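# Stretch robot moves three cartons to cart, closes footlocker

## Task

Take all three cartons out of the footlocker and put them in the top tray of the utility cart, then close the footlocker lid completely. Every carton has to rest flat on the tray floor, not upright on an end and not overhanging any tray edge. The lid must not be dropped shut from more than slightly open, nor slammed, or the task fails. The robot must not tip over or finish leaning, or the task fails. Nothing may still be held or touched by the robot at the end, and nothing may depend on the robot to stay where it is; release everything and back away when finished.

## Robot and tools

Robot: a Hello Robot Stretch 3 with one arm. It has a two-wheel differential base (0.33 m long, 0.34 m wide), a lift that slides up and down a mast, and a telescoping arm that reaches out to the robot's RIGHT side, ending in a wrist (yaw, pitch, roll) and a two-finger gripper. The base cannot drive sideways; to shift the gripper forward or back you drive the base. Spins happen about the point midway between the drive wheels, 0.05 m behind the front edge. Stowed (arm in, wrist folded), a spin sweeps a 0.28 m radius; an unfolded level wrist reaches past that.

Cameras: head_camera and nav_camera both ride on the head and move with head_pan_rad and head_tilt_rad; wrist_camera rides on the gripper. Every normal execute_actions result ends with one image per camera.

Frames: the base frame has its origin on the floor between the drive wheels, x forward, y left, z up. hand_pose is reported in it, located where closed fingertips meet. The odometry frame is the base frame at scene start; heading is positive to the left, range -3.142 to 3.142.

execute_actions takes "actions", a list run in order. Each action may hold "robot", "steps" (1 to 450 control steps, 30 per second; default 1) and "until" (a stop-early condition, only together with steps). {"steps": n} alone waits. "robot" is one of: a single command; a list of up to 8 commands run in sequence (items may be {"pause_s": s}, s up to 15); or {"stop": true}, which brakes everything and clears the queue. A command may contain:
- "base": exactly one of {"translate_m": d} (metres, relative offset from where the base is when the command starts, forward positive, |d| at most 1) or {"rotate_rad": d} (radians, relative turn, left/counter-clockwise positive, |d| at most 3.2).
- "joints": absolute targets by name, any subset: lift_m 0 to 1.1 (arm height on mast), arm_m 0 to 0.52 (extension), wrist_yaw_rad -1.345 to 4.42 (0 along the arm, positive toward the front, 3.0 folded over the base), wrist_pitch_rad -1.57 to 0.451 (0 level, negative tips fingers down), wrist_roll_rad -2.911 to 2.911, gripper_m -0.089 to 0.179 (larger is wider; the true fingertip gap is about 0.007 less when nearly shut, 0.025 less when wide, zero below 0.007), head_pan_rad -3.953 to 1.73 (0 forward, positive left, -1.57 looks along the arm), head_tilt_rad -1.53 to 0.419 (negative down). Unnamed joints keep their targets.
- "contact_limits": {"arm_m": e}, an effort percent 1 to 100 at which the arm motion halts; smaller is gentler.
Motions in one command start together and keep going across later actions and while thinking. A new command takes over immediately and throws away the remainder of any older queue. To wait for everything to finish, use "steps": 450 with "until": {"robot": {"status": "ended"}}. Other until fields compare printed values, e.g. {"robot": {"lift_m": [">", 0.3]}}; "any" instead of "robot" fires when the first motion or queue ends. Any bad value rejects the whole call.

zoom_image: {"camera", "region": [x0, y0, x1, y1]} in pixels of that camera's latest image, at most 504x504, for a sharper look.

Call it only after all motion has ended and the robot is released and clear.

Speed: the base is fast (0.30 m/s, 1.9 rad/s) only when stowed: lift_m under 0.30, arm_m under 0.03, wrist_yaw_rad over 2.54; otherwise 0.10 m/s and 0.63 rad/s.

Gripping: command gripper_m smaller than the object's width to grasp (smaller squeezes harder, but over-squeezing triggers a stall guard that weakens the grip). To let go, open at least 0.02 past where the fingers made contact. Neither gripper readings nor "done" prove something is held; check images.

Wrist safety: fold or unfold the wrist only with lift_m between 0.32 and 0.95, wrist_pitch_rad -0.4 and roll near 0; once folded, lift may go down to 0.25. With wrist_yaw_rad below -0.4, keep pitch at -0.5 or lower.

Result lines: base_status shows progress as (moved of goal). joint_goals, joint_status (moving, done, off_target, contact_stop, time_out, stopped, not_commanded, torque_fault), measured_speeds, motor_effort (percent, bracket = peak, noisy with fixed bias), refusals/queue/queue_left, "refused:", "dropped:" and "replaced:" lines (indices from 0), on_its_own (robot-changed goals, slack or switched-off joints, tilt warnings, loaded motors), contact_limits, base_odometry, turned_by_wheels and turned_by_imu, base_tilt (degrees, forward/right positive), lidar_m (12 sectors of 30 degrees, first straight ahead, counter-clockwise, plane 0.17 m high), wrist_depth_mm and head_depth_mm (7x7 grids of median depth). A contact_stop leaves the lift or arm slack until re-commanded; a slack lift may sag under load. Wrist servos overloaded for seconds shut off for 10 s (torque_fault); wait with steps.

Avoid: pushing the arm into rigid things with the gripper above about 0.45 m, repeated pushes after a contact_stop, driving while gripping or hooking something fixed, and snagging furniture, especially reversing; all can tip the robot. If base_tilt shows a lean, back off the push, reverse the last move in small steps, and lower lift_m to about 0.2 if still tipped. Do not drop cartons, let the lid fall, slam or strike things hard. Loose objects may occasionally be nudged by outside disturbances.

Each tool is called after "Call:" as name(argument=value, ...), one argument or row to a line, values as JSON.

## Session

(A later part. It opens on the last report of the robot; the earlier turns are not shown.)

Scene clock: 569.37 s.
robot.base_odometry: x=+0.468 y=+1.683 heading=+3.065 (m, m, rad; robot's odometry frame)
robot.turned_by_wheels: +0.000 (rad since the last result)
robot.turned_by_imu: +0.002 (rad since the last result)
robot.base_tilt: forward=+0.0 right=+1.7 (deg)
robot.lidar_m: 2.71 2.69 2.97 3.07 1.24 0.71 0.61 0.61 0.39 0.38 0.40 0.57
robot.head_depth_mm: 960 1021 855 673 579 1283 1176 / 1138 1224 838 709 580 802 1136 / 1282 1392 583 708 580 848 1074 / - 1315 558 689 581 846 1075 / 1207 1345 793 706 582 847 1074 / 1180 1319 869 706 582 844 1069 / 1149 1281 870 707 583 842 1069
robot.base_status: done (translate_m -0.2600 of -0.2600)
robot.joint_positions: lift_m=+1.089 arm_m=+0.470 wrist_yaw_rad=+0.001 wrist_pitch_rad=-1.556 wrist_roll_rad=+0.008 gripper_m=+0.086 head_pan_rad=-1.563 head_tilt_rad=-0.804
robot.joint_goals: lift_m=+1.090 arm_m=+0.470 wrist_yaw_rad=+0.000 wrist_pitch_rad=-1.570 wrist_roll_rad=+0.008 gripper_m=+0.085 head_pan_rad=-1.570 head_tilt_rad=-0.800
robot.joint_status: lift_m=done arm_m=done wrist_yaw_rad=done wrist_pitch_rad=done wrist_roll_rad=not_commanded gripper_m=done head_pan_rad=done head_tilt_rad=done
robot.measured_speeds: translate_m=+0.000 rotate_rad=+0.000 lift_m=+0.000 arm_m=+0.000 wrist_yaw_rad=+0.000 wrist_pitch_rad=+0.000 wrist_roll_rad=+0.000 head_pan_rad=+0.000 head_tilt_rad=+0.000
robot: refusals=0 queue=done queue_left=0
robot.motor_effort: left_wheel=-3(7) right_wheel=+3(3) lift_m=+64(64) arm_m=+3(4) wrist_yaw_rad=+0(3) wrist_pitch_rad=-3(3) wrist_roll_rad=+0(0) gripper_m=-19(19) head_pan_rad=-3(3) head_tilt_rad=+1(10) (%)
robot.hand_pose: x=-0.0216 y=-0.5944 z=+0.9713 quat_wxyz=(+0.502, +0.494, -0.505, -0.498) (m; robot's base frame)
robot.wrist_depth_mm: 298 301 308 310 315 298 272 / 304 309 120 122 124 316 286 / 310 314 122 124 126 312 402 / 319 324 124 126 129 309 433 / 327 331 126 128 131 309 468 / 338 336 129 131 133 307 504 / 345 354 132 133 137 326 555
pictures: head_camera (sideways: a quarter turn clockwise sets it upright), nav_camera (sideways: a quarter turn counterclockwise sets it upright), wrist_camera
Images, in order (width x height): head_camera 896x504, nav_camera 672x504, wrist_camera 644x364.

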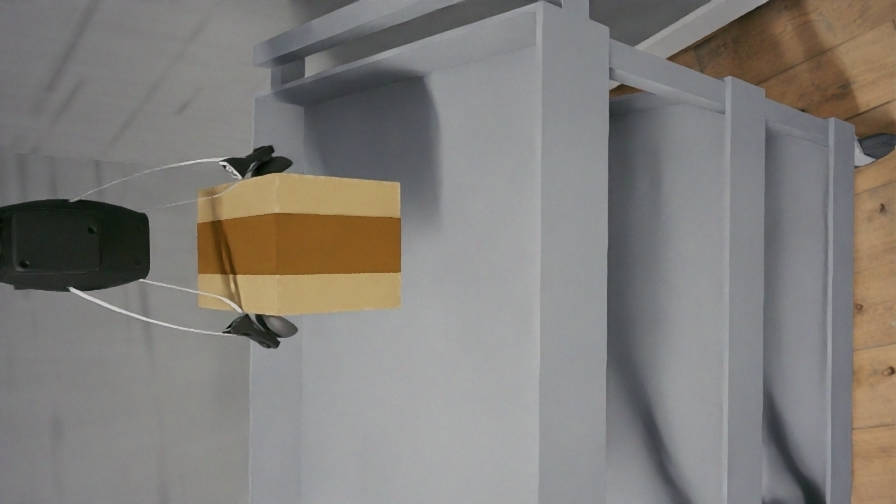

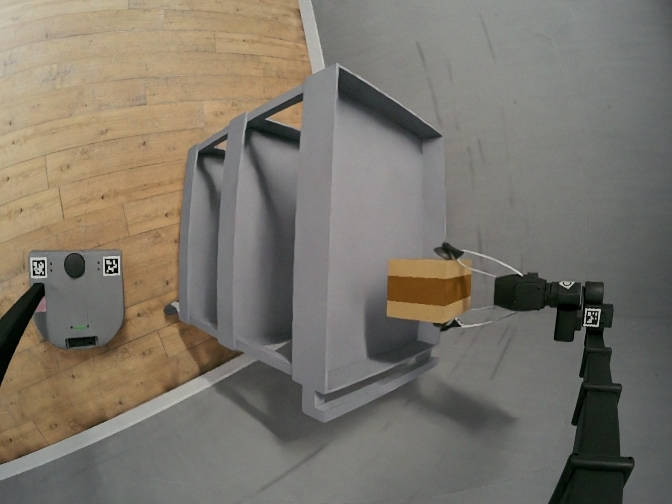

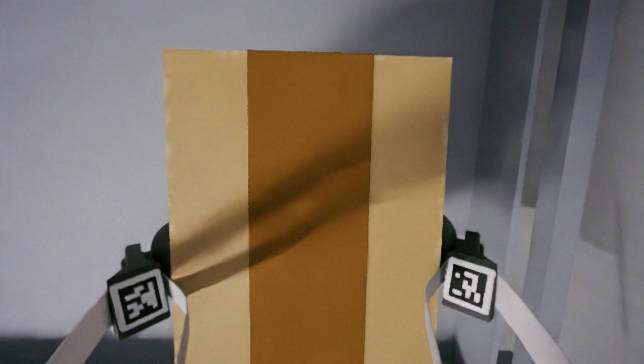

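Call:
execute_actions(
  actions=[
    {"robot":[{"base":{"translate_m":-0.06},"joints":{"arm_m":0.46,"lift_m":1.04}},{"joints":{"lift_m":0.996}}],"steps":450,"until":{"robot":{"status":"ended"}}},
  ],
)

Scene clock: 581.77 s.
robot.base_odometry: x=+0.528 y=+1.679 heading=+3.065 (m, m, rad; robot's odometry frame)
robot.turned_by_wheels: +0.000 (rad since the last result)
robot.turned_by_imu: +0.002 (rad since the last result)
robot.base_tilt: forward=-0.1 right=+1.7 (deg)
robot.lidar_m: 2.75 2.75 3.70 3.08 1.13 0.64 0.55 0.55 0.39 0.38 0.40 0.57
robot.head_depth_mm: - 950 978 663 1072 1220 1173 / 1068 1111 809 688 575 1316 1170 / - 1367 862 671 575 830 1056 / - - 662 642 576 846 1073 / 1227 1381 863 689 577 843 1071 / 1193 1335 868 707 578 847 1073 / 1163 1298 866 706 578 843 1074
robot.base_status: done (translate_m -0.0600 of -0.0600)
robot.joint_positions: lift_m=+0.996 arm_m=+0.460 wrist_yaw_rad=+0.001 wrist_pitch_rad=-1.557 wrist_roll_rad=+0.008 gripper_m=+0.086 head_pan_rad=-1.563 head_tilt_rad=-0.804
robot.joint_goals: lift_m=+0.996 arm_m=+0.460 wrist_yaw_rad=+0.000 wrist_pitch_rad=-1.570 wrist_roll_rad=+0.008 gripper_m=+0.085 head_pan_rad=-1.570 head_tilt_rad=-0.800
robot.joint_status: lift_m=done arm_m=done wrist_yaw_rad=done wrist_pitch_rad=done wrist_roll_rad=not_commanded gripper_m=done head_pan_rad=done head_tilt_rad=done
robot.measured_speeds: translate_m=+0.000 rotate_rad=+0.000 lift_m=+0.000 arm_m=+0.000 wrist_yaw_rad=+0.000 wrist_pitch_rad=+0.000 wrist_roll_rad=+0.000 head_pan_rad=+0.000 head_tilt_rad=+0.000
robot: refusals=0 queue=done queue_left=0
robot.motor_effort: left_wheel=-2(6) right_wheel=+2(5) lift_m=+31(66) arm_m=-3(3) wrist_yaw_rad=-1(1) wrist_pitch_rad=-3(4) wrist_roll_rad=+0(0) gripper_m=-19(19) head_pan_rad=-3(3) head_tilt_rad=+2(1) (%)
robot.hand_pose: x=-0.0216 y=-0.5847 z=+0.8785 quat_wxyz=(+0.502, +0.495, -0.505, -0.499) (m; robot's base frame)
robot.wrist_depth_mm: 217 217 223 225 229 205 175 / 220 221 116 118 120 202 183 / 226 228 119 121 123 214 182 / 232 234 123 124 127 211 189 / 238 240 126 127 130 210 190 / 245 244 129 131 133 216 196 / 249 255 132 134 138 220 204
pictures: head_camera (sideways: a quarter turn clockwise sets it upright), nav_camera (sideways: a quarter turn counterclockwise sets it upright), wrist_camera
Images, in order (width x height): head_camera 896x504, nav_camera 672x504, wrist_camera 644x364.

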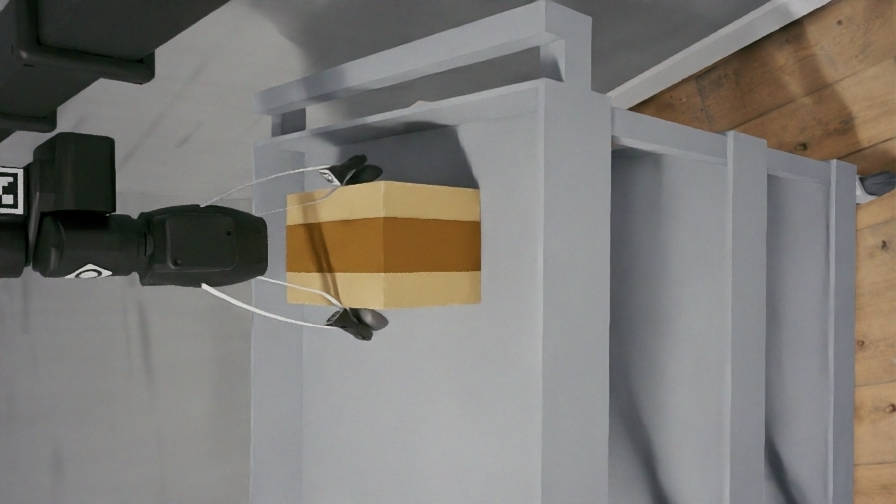

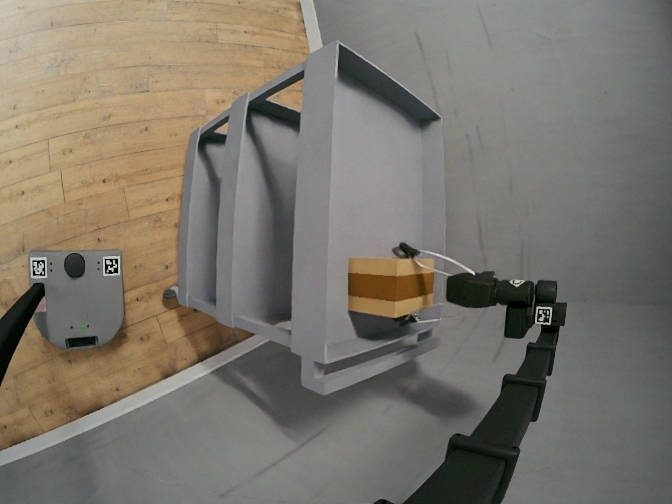

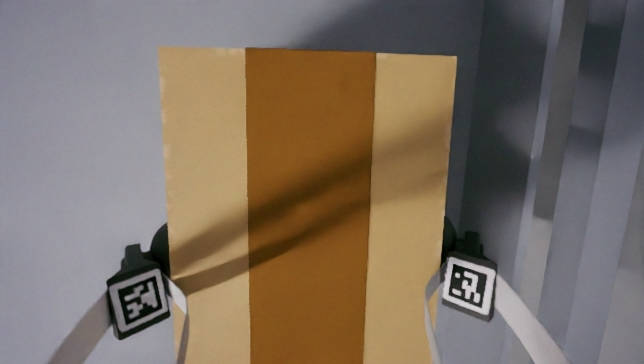

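Call:
execute_actions(
  actions=[
    {"robot":[{"joints":{"gripper_m":0.145}},{"joints":{"lift_m":1.07}},{"joints":{"arm_m":0.0,"gripper_m":0.03}}],"steps":450,"until":{"robot":{"arm_m":["<",0.2]}}},
    {"robot":[{"base":{"rotate_rad":0.653},"joints":{"lift_m":0.6,"wrist_yaw_rad":1.6,"head_pan_rad":-2.2}}],"steps":60},
    {"robot":[{"base":{"translate_m":0.5},"joints":{"wrist_pitch_rad":-0.4}}],"steps":25},
    {"robot":{"joints":{"wrist_yaw_rad":2.8,"lift_m":0.35}},"steps":200,"until":{"robot":{"wrist_yaw_rad":[">",2.7]}}},
    {"robot":{"joints":{"lift_m":0.28}},"steps":200,"until":{"robot":{"lift_m":["<",0.295]}}},
  ],
)

Scene clock: 616.30 s.
robot.base_odometry: x=+0.114 y=+1.409 heading=-2.565 (m, m, rad; robot's odometry frame)
robot.turned_by_wheels: +0.653 (rad since the last result)
robot.turned_by_imu: +0.644 (rad since the last result)
robot.base_tilt: forward=-1.4 right=+2.2 (deg)
robot.lidar_m: 2.26 3.45 2.79 1.64 1.10 1.01 0.85 0.70 0.69 1.58 1.96 2.76
robot.head_depth_mm: 1550 1107 809 1177 1317 1311 1171 / 1516 1108 813 1172 1316 1305 1177 / 1471 1107 813 1173 1310 1305 1176 / 1431 1104 815 1172 1312 1307 1176 / 1396 1521 934 1749 1518 1333 1171 / 1359 1519 1726 1845 1551 1332 1170 / 1323 1477 1674 1805 1551 1334 1171
robot.base_status: moving (translate_m +0.4944 of +0.5000)
robot.joint_positions: lift_m=+0.293 arm_m=+0.000 wrist_yaw_rad=+2.797 wrist_pitch_rad=-0.419 wrist_roll_rad=+0.008 gripper_m=+0.030 head_pan_rad=-2.193 head_tilt_rad=-0.803
robot.joint_goals: lift_m=+0.280 arm_m=+0.000 wrist_yaw_rad=+2.800 wrist_pitch_rad=-0.400 wrist_roll_rad=+0.008 gripper_m=+0.030 head_pan_rad=-2.200 head_tilt_rad=-0.800
robot.joint_status: lift_m=moving arm_m=moving wrist_yaw_rad=moving wrist_pitch_rad=moving wrist_roll_rad=not_commanded gripper_m=done head_pan_rad=done head_tilt_rad=done
robot.measured_speeds: translate_m=+0.061 rotate_rad=+0.002 lift_m=-0.075 arm_m=+0.000 wrist_yaw_rad=+0.000 wrist_pitch_rad=+0.000 wrist_roll_rad=+0.000 head_pan_rad=+0.000 head_tilt_rad=+0.000
robot: refusals=0 queue=running queue_left=0
robot.motor_effort: left_wheel=+1(6) right_wheel=+3(10) lift_m=+25(56) arm_m=-2(3) wrist_yaw_rad=+3(4) wrist_pitch_rad=+8(9) wrist_roll_rad=+0(0) gripper_m=+0(81) head_pan_rad=-3(34) head_tilt_rad=+0(2) (%)
robot.hand_pose: x=+0.0544 y=+0.0658 z=+0.3057 quat_wxyz=(+0.264, +0.709, +0.026, +0.654) (m; robot's base frame)
robot.wrist_depth_mm: - - - - - - - / - - - - - - - / - 972 958 970 950 - - / - 729 736 737 741 743 743 / - 600 617 628 602 610 604 / 497 509 520 509 513 507 509 / 432 - - 438 433 439 436
pictures: head_camera (sideways: a quarter turn clockwise sets it upright), nav_camera (sideways: a quarter turn counterclockwise sets it upright), wrist_camera
Images, in order (width x height): head_camera 896x504, nav_camera 672x504, wrist_camera 644x364.

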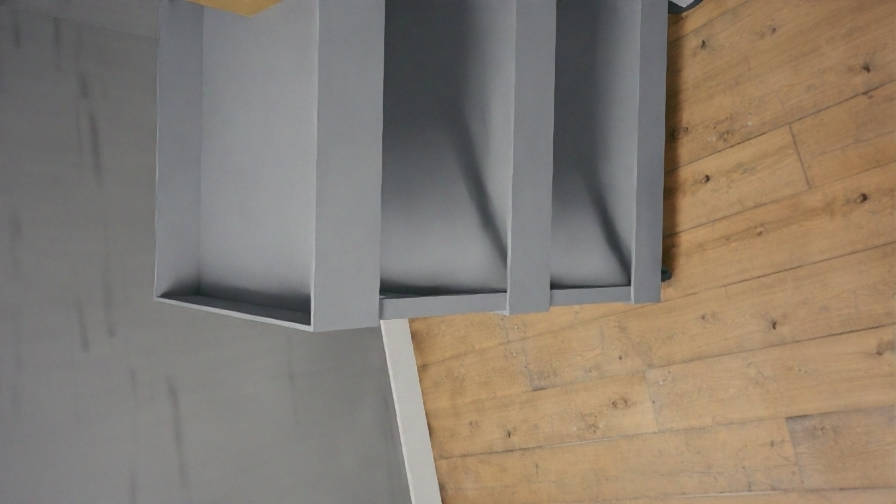

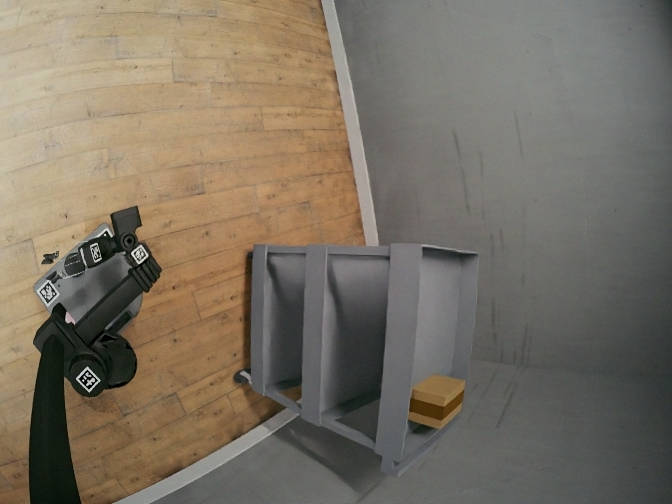

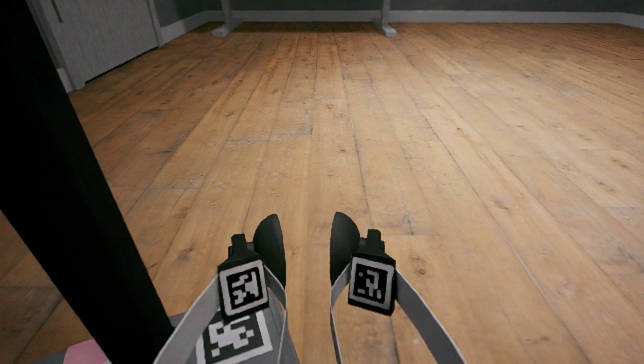

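Call:
execute_actions(
  actions=[
    {"robot":[{"base":{"translate_m":1.0},"joints":{"head_pan_rad":0,"head_tilt_rad":-0.9}},{"base":{"translate_m":0.55}}],"steps":450,"until":{"robot":{"status":"ended"}}},
  ],
)

Scene clock: 629.93 s.
robot.base_odometry: x=-1.191 y=+0.562 heading=-2.566 (m, m, rad; robot's odometry frame)
robot.turned_by_wheels: +0.000 (rad since the last result)
robot.turned_by_imu: +0.004 (rad since the last result)
robot.base_tilt: forward=-0.1 right=+1.6 (deg)
robot.lidar_m: 0.77 0.94 2.62 2.34 2.64 2.43 2.06 1.99 2.14 2.16 1.44 0.77
robot.head_depth_mm: 1137 1227 1396 1617 1464 1281 1141 / 1167 1261 1408 1521 1270 1282 1143 / 1194 1298 1449 1619 1334 1285 1145 / 1236 1337 1501 1660 1373 1284 1141 / 1265 1376 1552 1662 1403 1278 1141 / 1302 1456 1593 1402 1427 1273 1138 / 1379 1609 1852 1418 1449 1276 1140
robot.base_status: done (translate_m +0.5500 of +0.5500)
robot.joint_positions: lift_m=+0.281 arm_m=+0.000 wrist_yaw_rad=+2.798 wrist_pitch_rad=-0.418 wrist_roll_rad=+0.008 gripper_m=+0.030 head_pan_rad=-0.007 head_tilt_rad=-0.890
robot.joint_goals: lift_m=+0.280 arm_m=+0.000 wrist_yaw_rad=+2.800 wrist_pitch_rad=-0.400 wrist_roll_rad=+0.008 gripper_m=+0.030 head_pan_rad=+0.000 head_tilt_rad=-0.900
robot.joint_status: lift_m=done arm_m=done wrist_yaw_rad=done wrist_pitch_rad=done wrist_roll_rad=not_commanded gripper_m=done head_pan_rad=done head_tilt_rad=done
robot.measured_speeds: translate_m=+0.000 rotate_rad=+0.000 lift_m=+0.000 arm_m=+0.000 wrist_yaw_rad=+0.000 wrist_pitch_rad=+0.000 wrist_roll_rad=+0.000 head_pan_rad=+0.000 head_tilt_rad=+0.000
robot: refusals=0 queue=done queue_left=0
robot.motor_effort: left_wheel=-3(10) right_wheel=+2(10) lift_m=+25(25) arm_m=-4(5) wrist_yaw_rad=+2(2) wrist_pitch_rad=+7(8) wrist_roll_rad=+0(0) gripper_m=+0(1) head_pan_rad=+3(42) head_tilt_rad=-5(12) (%)
robot.hand_pose: x=+0.0543 y=+0.0660 z=+0.2932 quat_wxyz=(+0.263, +0.709, +0.026, +0.654) (m; robot's base frame)
robot.wrist_depth_mm: - - - - - - - / - - - - - - - / - 953 941 931 975 941 801 / - 725 719 719 723 723 719 / - 589 607 608 584 576 589 / 483 509 - 499 499 494 502 / 434 - - 424 426 427 418
pictures: head_camera (sideways: a quarter turn clockwise sets it upright), nav_camera (sideways: a quarter turn counterclockwise sets it upright), wrist_camera
Images, in order (width x height): head_camera 896x504, nav_camera 672x504, wrist_camera 644x364.

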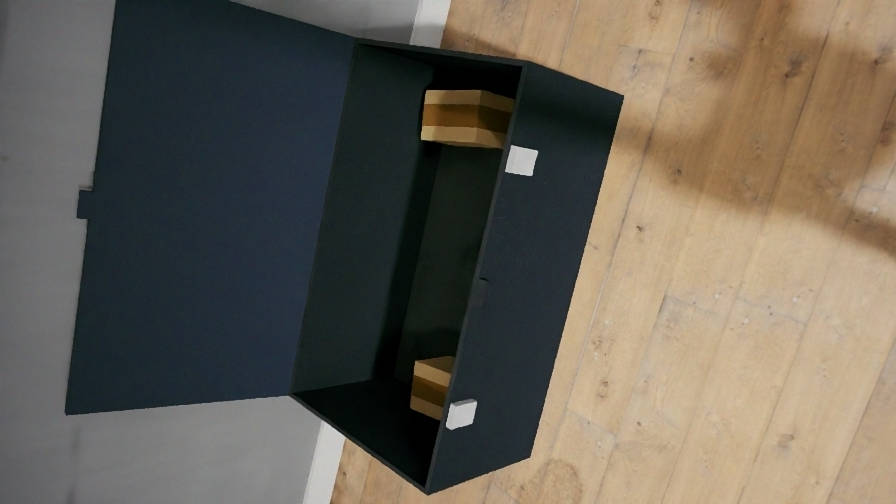

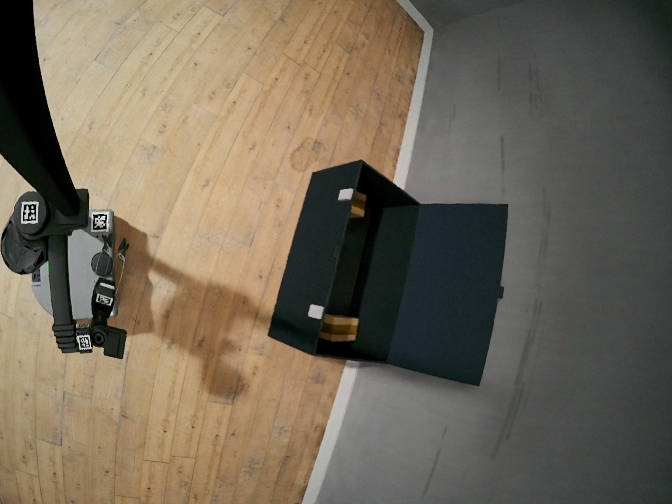

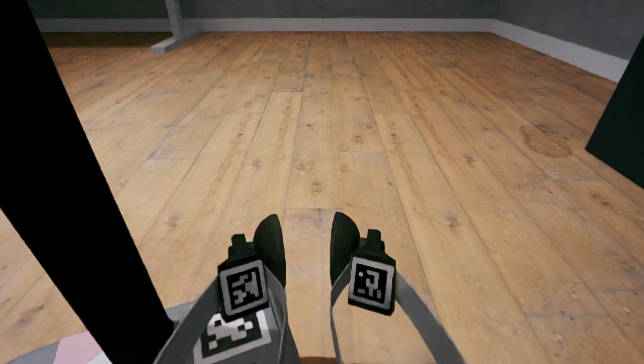

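Call:
execute_actions(
  actions=[
    {"robot":[{"base":{"translate_m":0.485}},{"base":{"rotate_rad":1.275},"joints":{"head_pan_rad":-1.57,"head_tilt_rad":-1.15}}],"steps":450,"until":{"robot":{"queue_left":["=",0],"rotate_rad":[">",1.1]}}},
    {"robot":{"joints":{"lift_m":0.55}},"steps":100,"until":{"robot":{"lift_m":[">",0.35]}}},
    {"robot":[{"joints":{"wrist_yaw_rad":1.6,"gripper_m":0.152}},{"joints":{"wrist_pitch_rad":-1.57}},{"joints":{"wrist_yaw_rad":0.3,"arm_m":0.15}}],"steps":400,"until":{"robot":{"status":"ended"}}},
  ],
)

Scene clock: 650.87 s.
robot.base_odometry: x=-1.598 y=+0.298 heading=-1.291 (m, m, rad; robot's odometry frame)
robot.turned_by_wheels: +1.275 (rad since the last result)
robot.turned_by_imu: +1.250 (rad since the last result)
robot.base_tilt: forward=+0.0 right=+1.6 (deg)
robot.lidar_m: 2.44 2.39 2.91 2.88 2.80 2.37 2.32 1.17 0.33 0.32 0.33 0.46
robot.head_depth_mm: 855 1056 1324 1424 1299 1196 1117 / 834 969 1169 1170 - - - / 832 972 1159 1349 1108 1220 - / 831 967 1157 1405 1215 1213 - / 830 968 1155 1371 1212 1193 1104 / 831 966 1147 1366 1210 1193 1102 / 834 967 1152 1367 1188 1188 1102
robot.base_status: done (rotate_rad +1.2749 of +1.2750)
robot.joint_positions: lift_m=+0.549 arm_m=+0.150 wrist_yaw_rad=+0.302 wrist_pitch_rad=-1.559 wrist_roll_rad=+0.008 gripper_m=+0.152 head_pan_rad=-1.563 head_tilt_rad=-1.136
robot.joint_goals: lift_m=+0.550 arm_m=+0.150 wrist_yaw_rad=+0.300 wrist_pitch_rad=-1.570 wrist_roll_rad=+0.008 gripper_m=+0.152 head_pan_rad=-1.570 head_tilt_rad=-1.150
robot.joint_status: lift_m=done arm_m=done wrist_yaw_rad=done wrist_pitch_rad=done wrist_roll_rad=not_commanded gripper_m=done head_pan_rad=done head_tilt_rad=done
robot.measured_speeds: translate_m=+0.000 rotate_rad=+0.000 lift_m=+0.000 arm_m=+0.000 wrist_yaw_rad=+0.000 wrist_pitch_rad=+0.000 wrist_roll_rad=+0.000 head_pan_rad=+0.000 head_tilt_rad=+0.000
robot: refusals=0 queue=done queue_left=0
robot.motor_effort: left_wheel=-3(8) right_wheel=+2(11) lift_m=+56(55) arm_m=+3(2) wrist_yaw_rad=-2(3) wrist_pitch_rad=-2(7) wrist_roll_rad=+0(0) gripper_m=+0(83) head_pan_rad=-3(40) head_tilt_rad=-6(21) (%)
robot.hand_pose: x=-0.0279 y=-0.2747 z=+0.4317 quat_wxyz=(+0.570, +0.565, -0.424, -0.418) (m; robot's base frame)
robot.wrist_depth_mm: 506 509 515 525 524 450 325 / 529 389 531 537 551 454 306 / 546 558 554 553 560 418 296 / 557 575 579 587 358 371 304 / 564 584 588 599 616 621 648 / 591 610 605 - 626 - 659 / 605 622 - - 654 666 681
pictures: head_camera (sideways: a quarter turn clockwise sets it upright), nav_camera (sideways: a quarter turn counterclockwise sets it upright), wrist_camera
Images, in order (width x height): head_camera 896x504, nav_camera 672x504, wrist_camera 644x364.

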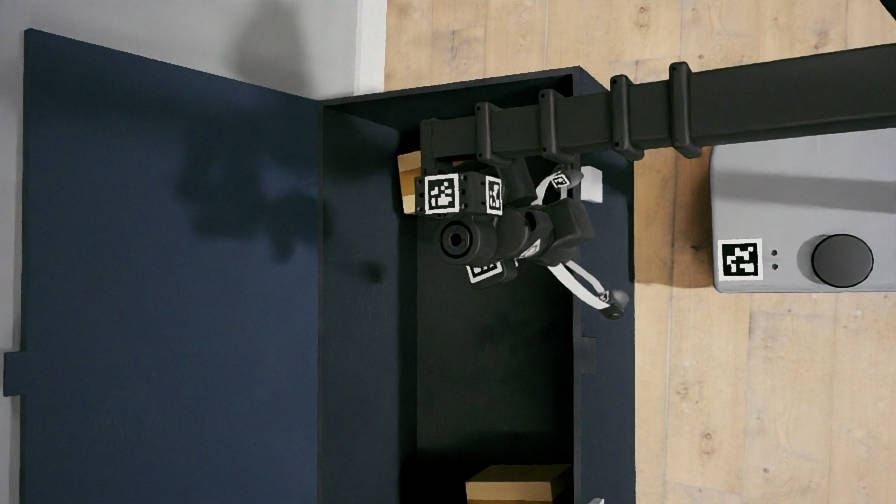

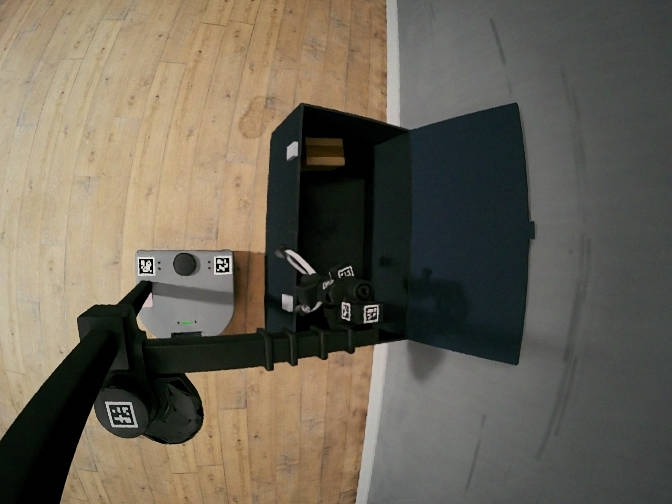

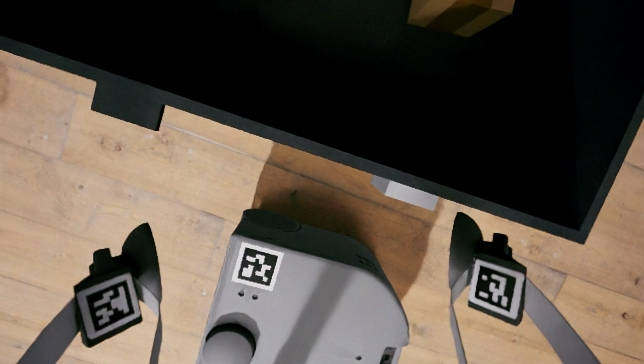

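Call:
execute_actions(
  actions=[
    {"robot":[{"base":{"translate_m":-0.14},"joints":{"arm_m":0.48}},{"joints":{"lift_m":0.40}}],"steps":450,"until":{"robot":{"status":"ended"}}},
  ],
)

Scene clock: 667.30 s.
robot.base_odometry: x=-1.636 y=+0.432 heading=-1.291 (m, m, rad; robot's odometry frame)
robot.turned_by_wheels: +0.000 (rad since the last result)
robot.turned_by_imu: +0.002 (rad since the last result)
robot.base_tilt: forward=+0.0 right=+1.7 (deg)
robot.lidar_m: 2.58 2.51 2.95 2.89 2.88 2.23 2.18 1.16 0.32 0.31 0.33 0.46
robot.head_depth_mm: 865 1041 1308 1428 1300 1199 1118 / 869 1047 1313 1419 1304 1212 - / 829 987 1274 1360 1204 1216 - / 828 962 - 1298 1202 1213 - / 826 963 1153 1371 1270 1194 1105 / 826 961 1147 1369 1268 1190 1102 / 823 963 1146 1360 1271 1188 1101
robot.base_status: done (translate_m -0.1400 of -0.1400)
robot.joint_positions: lift_m=+0.401 arm_m=+0.480 wrist_yaw_rad=+0.301 wrist_pitch_rad=-1.559 wrist_roll_rad=+0.008 gripper_m=+0.152 head_pan_rad=-1.563 head_tilt_rad=-1.136
robot.joint_goals: lift_m=+0.400 arm_m=+0.480 wrist_yaw_rad=+0.300 wrist_pitch_rad=-1.570 wrist_roll_rad=+0.008 gripper_m=+0.152 head_pan_rad=-1.570 head_tilt_rad=-1.150
robot.joint_status: lift_m=done arm_m=done wrist_yaw_rad=done wrist_pitch_rad=done wrist_roll_rad=not_commanded gripper_m=done head_pan_rad=done head_tilt_rad=done
robot.measured_speeds: translate_m=+0.000 rotate_rad=+0.000 lift_m=+0.000 arm_m=+0.000 wrist_yaw_rad=+0.000 wrist_pitch_rad=+0.000 wrist_roll_rad=+0.000 head_pan_rad=+0.000 head_tilt_rad=+0.000
robot: refusals=0 queue=done queue_left=0
robot.motor_effort: left_wheel=-3(7) right_wheel=+2(4) lift_m=+24(56) arm_m=+3(5) wrist_yaw_rad=-1(3) wrist_pitch_rad=-2(2) wrist_roll_rad=+0(0) gripper_m=+0(1) head_pan_rad=-3(3) head_tilt_rad=-6(6) (%)
robot.hand_pose: x=-0.0279 y=-0.6045 z=+0.2827 quat_wxyz=(+0.570, +0.565, -0.425, -0.419) (m; robot's base frame)
robot.wrist_depth_mm: 369 377 379 270 212 172 143 / 382 386 393 288 307 218 151 / 390 394 401 294 321 208 143 / 401 404 414 301 314 192 135 / 407 415 423 311 302 167 128 / 422 430 435 443 272 - 124 / 382 426 442 452 243 158 501
pictures: head_camera (sideways: a quarter turn clockwise sets it upright), nav_camera (sideways: a quarter turn counterclockwise sets it upright), wrist_camera
Images, in order (width x height): head_camera 896x504, nav_camera 672x504, wrist_camera 644x364.

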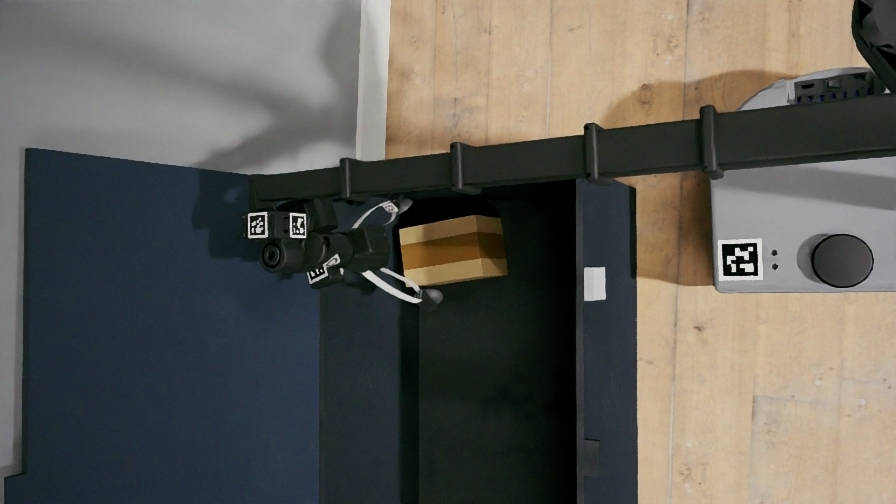

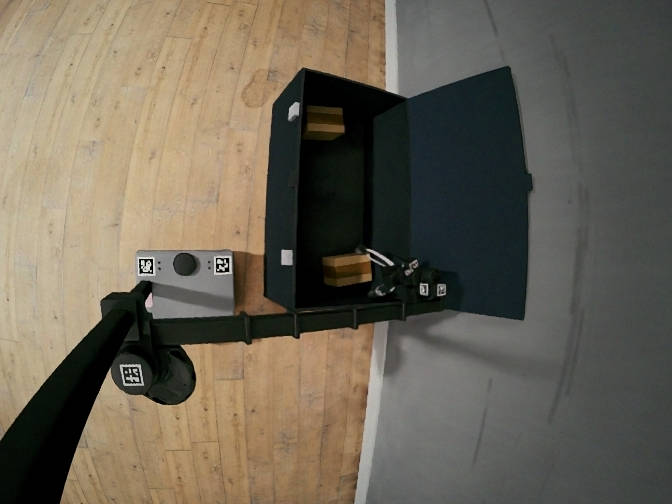

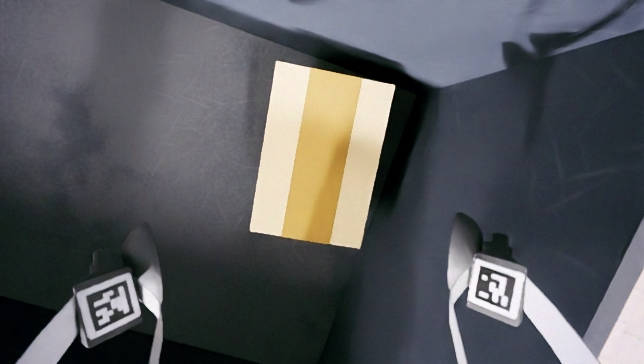

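Call:
execute_actions(
  actions=[
    {"robot":[{"joints":{"arm_m":0.50,"wrist_yaw_rad":0.13,"gripper_m":0.145}},{"joints":{"lift_m":0.31}}],"steps":450,"until":{"robot":{"status":"ended"}}},
  ],
)

Scene clock: 677.13 s.
robot.base_odometry: x=-1.636 y=+0.432 heading=-1.291 (m, m, rad; robot's odometry frame)
robot.turned_by_wheels: +0.000 (rad since the last result)
robot.turned_by_imu: +0.001 (rad since the last result)
robot.base_tilt: forward=-0.1 right=+1.7 (deg)
robot.lidar_m: 2.58 2.52 2.94 2.90 2.89 2.22 2.18 1.16 0.32 0.31 0.33 0.46
robot.head_depth_mm: 866 1041 1306 1428 1300 1197 1125 / 869 1043 1313 1423 1295 1208 - / 829 990 1274 1402 1239 - - / 827 966 1095 1275 1199 1218 - / 829 962 1148 1366 1270 1192 1101 / 825 961 1145 1370 1275 1187 1100 / 825 958 1148 1370 1267 1187 1102
robot.base_status: done (translate_m -0.1400 of -0.1400)
robot.joint_positions: lift_m=+0.311 arm_m=+0.500 wrist_yaw_rad=+0.133 wrist_pitch_rad=-1.559 wrist_roll_rad=+0.008 gripper_m=+0.145 head_pan_rad=-1.563 head_tilt_rad=-1.136
robot.joint_goals: lift_m=+0.310 arm_m=+0.500 wrist_yaw_rad=+0.130 wrist_pitch_rad=-1.570 wrist_roll_rad=+0.008 gripper_m=+0.145 head_pan_rad=-1.570 head_tilt_rad=-1.150
robot.joint_status: lift_m=done arm_m=done wrist_yaw_rad=done wrist_pitch_rad=done wrist_roll_rad=not_commanded gripper_m=done head_pan_rad=done head_tilt_rad=done
robot.measured_speeds: translate_m=+0.000 rotate_rad=+0.000 lift_m=+0.000 arm_m=+0.000 wrist_yaw_rad=+0.000 wrist_pitch_rad=+0.000 wrist_roll_rad=+0.000 head_pan_rad=+0.000 head_tilt_rad=+0.000
robot: refusals=0 queue=done queue_left=0
robot.motor_effort: left_wheel=-3(3) right_wheel=+3(2) lift_m=+24(24) arm_m=+3(4) wrist_yaw_rad=-3(2) wrist_pitch_rad=-2(2) wrist_roll_rad=+0(0) gripper_m=+0(39) head_pan_rad=-3(3) head_tilt_rad=-6(6) (%)
robot.hand_pose: x=-0.0244 y=-0.6237 z=+0.1927 quat_wxyz=(+0.533, +0.527, -0.471, -0.465) (m; robot's base frame)
robot.wrist_depth_mm: 289 281 235 203 179 158 131 / 298 303 309 203 259 197 134 / 305 312 311 207 257 190 130 / 316 318 321 212 246 183 128 / 322 326 328 217 264 167 124 / 330 - 337 225 244 152 121 / 342 349 352 358 273 172 114
pictures: head_camera (sideways: a quarter turn clockwise sets it upright), nav_camera (sideways: a quarter turn counterclockwise sets it upright), wrist_camera
Images, in order (width x height): head_camera 896x504, nav_camera 672x504, wrist_camera 644x364.

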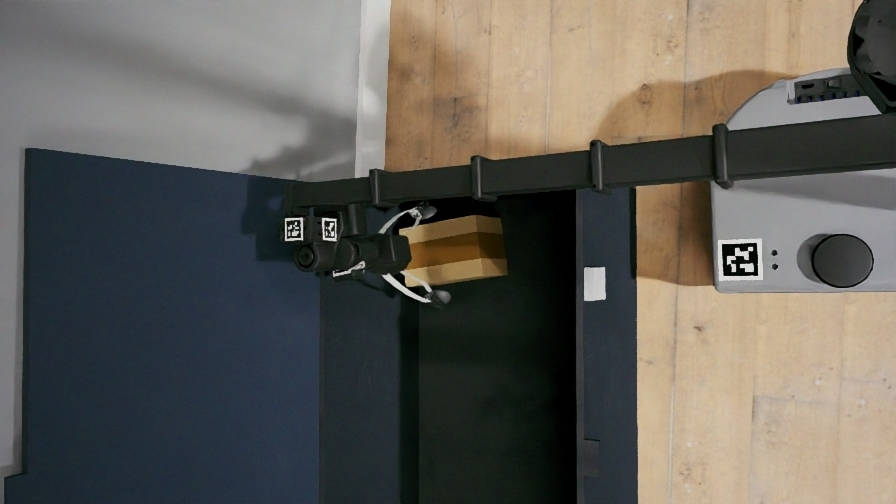

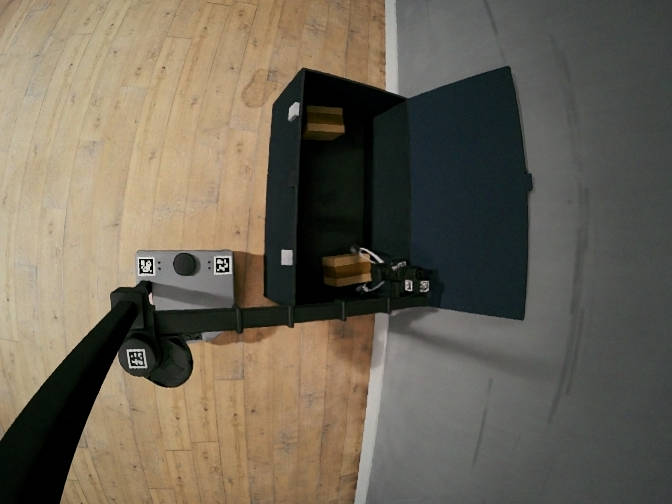

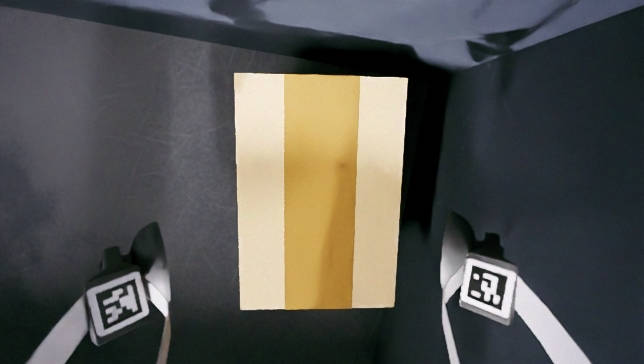

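Call:
execute_actions(
  actions=[
    {"robot":{"base":{"translate_m":-0.007}},"steps":100,"until":{"robot":{"status":"ended"}}},
  ],
)

Scene clock: 719.03 s.
robot.base_odometry: x=-1.638 y=+0.439 heading=-1.291 (m, m, rad; robot's odometry frame)
robot.turned_by_wheels: +0.000 (rad since the last result)
robot.turned_by_imu: +0.001 (rad since the last result)
robot.base_tilt: forward=-0.1 right=+1.6 (deg)
robot.lidar_m: 2.59 2.52 2.94 2.90 2.87 2.22 2.17 1.15 0.32 0.31 0.33 0.46
robot.head_depth_mm: 865 1039 1307 1424 1299 1200 1121 / 867 1046 1309 1422 1297 1213 - / 829 989 1271 1401 1201 - - / 827 964 1091 1280 1275 1213 - / 826 963 1149 1379 1270 1195 1103 / 827 960 1153 1365 1272 1190 1103 / 824 960 1146 1371 1267 1184 1103
robot.base_status: done (translate_m -0.0070 of -0.0070)
robot.joint_positions: lift_m=+0.311 arm_m=+0.500 wrist_yaw_rad=+0.133 wrist_pitch_rad=-1.559 wrist_roll_rad=+0.008 gripper_m=+0.145 head_pan_rad=-1.563 head_tilt_rad=-1.136
robot.joint_goals: lift_m=+0.310 arm_m=+0.500 wrist_yaw_rad=+0.130 wrist_pitch_rad=-1.570 wrist_roll_rad=+0.008 gripper_m=+0.145 head_pan_rad=-1.570 head_tilt_rad=-1.150
robot.joint_status: lift_m=done arm_m=done wrist_yaw_rad=done wrist_pitch_rad=done wrist_roll_rad=not_commanded gripper_m=done head_pan_rad=done head_tilt_rad=done
robot.measured_speeds: translate_m=+0.000 rotate_rad=+0.000 lift_m=+0.000 arm_m=+0.000 wrist_yaw_rad=+0.000 wrist_pitch_rad=+0.000 wrist_roll_rad=+0.000 head_pan_rad=+0.000 head_tilt_rad=+0.000
robot: refusals=0 queue=done queue_left=0
robot.motor_effort: left_wheel=-3(6) right_wheel=+2(4) lift_m=+24(24) arm_m=+3(3) wrist_yaw_rad=-3(3) wrist_pitch_rad=-2(2) wrist_roll_rad=+0(0) gripper_m=+0(0) head_pan_rad=-3(3) head_tilt_rad=-6(5) (%)
robot.hand_pose: x=-0.0244 y=-0.6237 z=+0.1927 quat_wxyz=(+0.533, +0.527, -0.471, -0.465) (m; robot's base frame)
robot.wrist_depth_mm: 292 280 236 202 178 158 128 / 300 303 305 202 259 186 126 / 306 310 206 206 263 179 123 / 314 319 212 212 251 172 120 / 324 328 217 217 255 157 117 / 331 - 225 224 259 144 114 / 340 348 353 358 261 162 107
pictures: head_camera (sideways: a quarter turn clockwise sets it upright), nav_camera (sideways: a quarter turn counterclockwise sets it upright), wrist_camera
Images, in order (width x height): head_camera 896x504, nav_camera 672x504, wrist_camera 644x364.

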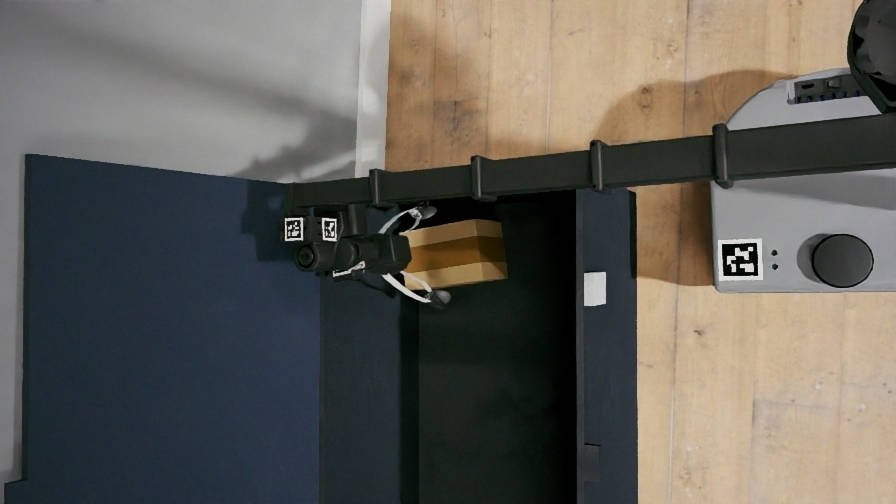

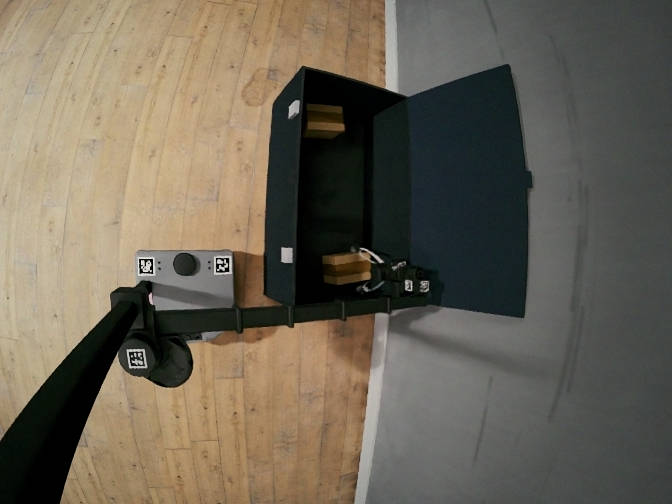

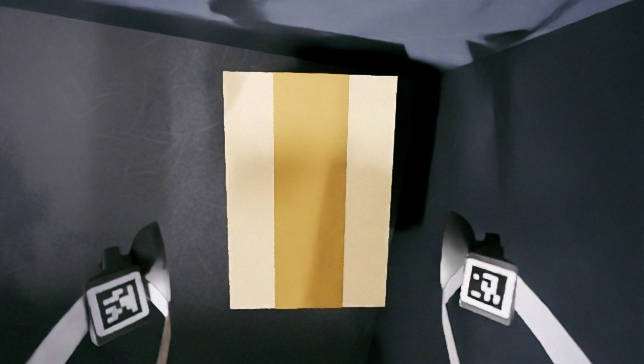

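Call:
execute_actions(
  actions=[
    {"robot":{"joints":{"lift_m":0.22,"arm_m":0.51}},"steps":100,"until":{"robot":{"status":"ended"}}},
  ],
)

Scene clock: 728.67 s.
robot.base_odometry: x=-1.638 y=+0.439 heading=-1.291 (m, m, rad; robot's odometry frame)
robot.turned_by_wheels: +0.000 (rad since the last result)
robot.turned_by_imu: +0.001 (rad since the last result)
robot.base_tilt: forward=+0.0 right=+1.7 (deg)
robot.lidar_m: 2.58 2.52 2.94 2.89 2.88 2.22 2.17 1.15 0.32 0.31 0.33 0.46
robot.head_depth_mm: 865 1040 1299 1425 1300 1204 1122 / 868 1045 1309 1425 1299 1212 - / 830 988 1269 1402 1297 1225 - / 826 964 1125 1280 1276 1213 - / 827 963 1148 1372 1273 1193 1102 / 828 963 1148 1368 1270 1189 1100 / 823 961 1150 1372 1265 1190 1099
robot.base_status: done (translate_m -0.0070 of -0.0070)
robot.joint_positions: lift_m=+0.221 arm_m=+0.510 wrist_yaw_rad=+0.133 wrist_pitch_rad=-1.559 wrist_roll_rad=+0.008 gripper_m=+0.145 head_pan_rad=-1.563 head_tilt_rad=-1.136
robot.joint_goals: lift_m=+0.220 arm_m=+0.510 wrist_yaw_rad=+0.130 wrist_pitch_rad=-1.570 wrist_roll_rad=+0.008 gripper_m=+0.145 head_pan_rad=-1.570 head_tilt_rad=-1.150
robot.joint_status: lift_m=done arm_m=done wrist_yaw_rad=done wrist_pitch_rad=done wrist_roll_rad=not_commanded gripper_m=done head_pan_rad=done head_tilt_rad=done
robot.measured_speeds: translate_m=+0.000 rotate_rad=+0.000 lift_m=+0.000 arm_m=+0.000 wrist_yaw_rad=+0.000 wrist_pitch_rad=+0.000 wrist_roll_rad=+0.000 head_pan_rad=+0.000 head_tilt_rad=+0.000
robot: refusals=0 queue=done queue_left=0
robot.motor_effort: left_wheel=-3(3) right_wheel=+2(2) lift_m=+24(20) arm_m=+3(5) wrist_yaw_rad=-3(4) wrist_pitch_rad=-2(2) wrist_roll_rad=+0(0) gripper_m=+0(0) head_pan_rad=-3(3) head_tilt_rad=-5(5) (%)
robot.hand_pose: x=-0.0244 y=-0.6337 z=+0.1027 quat_wxyz=(+0.533, +0.527, -0.471, -0.465) (m; robot's base frame)
robot.wrist_depth_mm: 213 214 200 172 151 134 117 / 218 218 114 115 118 183 126 / 222 225 116 118 120 180 123 / 230 230 119 121 123 172 120 / 235 237 122 124 127 157 117 / 241 - 126 128 131 144 114 / 247 253 130 132 135 162 107
pictures: head_camera (sideways: a quarter turn clockwise sets it upright), nav_camera (sideways: a quarter turn counterclockwise sets it upright), wrist_camera
Images, in order (width x height): head_camera 896x504, nav_camera 672x504, wrist_camera 644x364.

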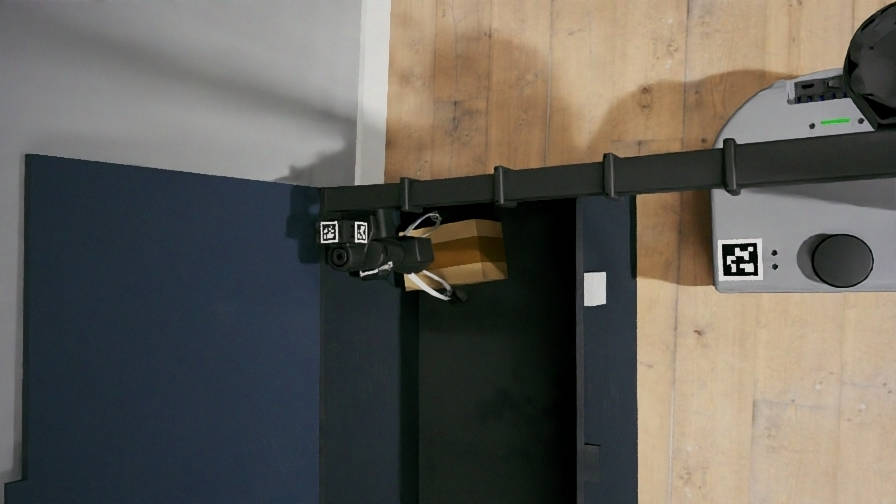

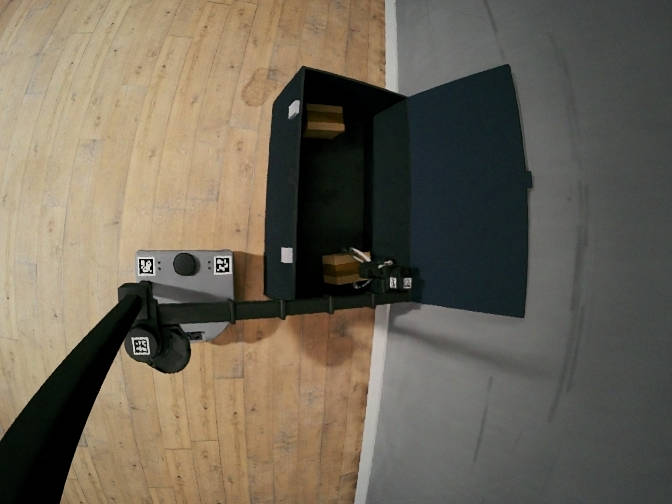

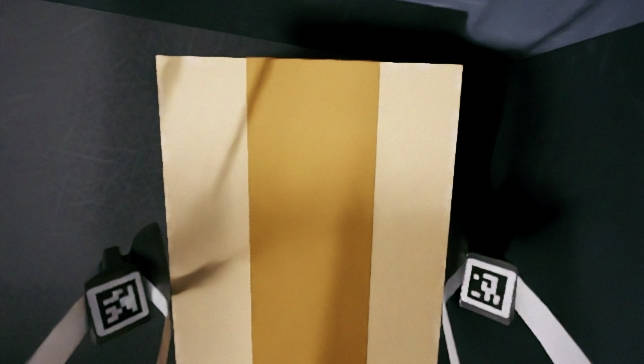

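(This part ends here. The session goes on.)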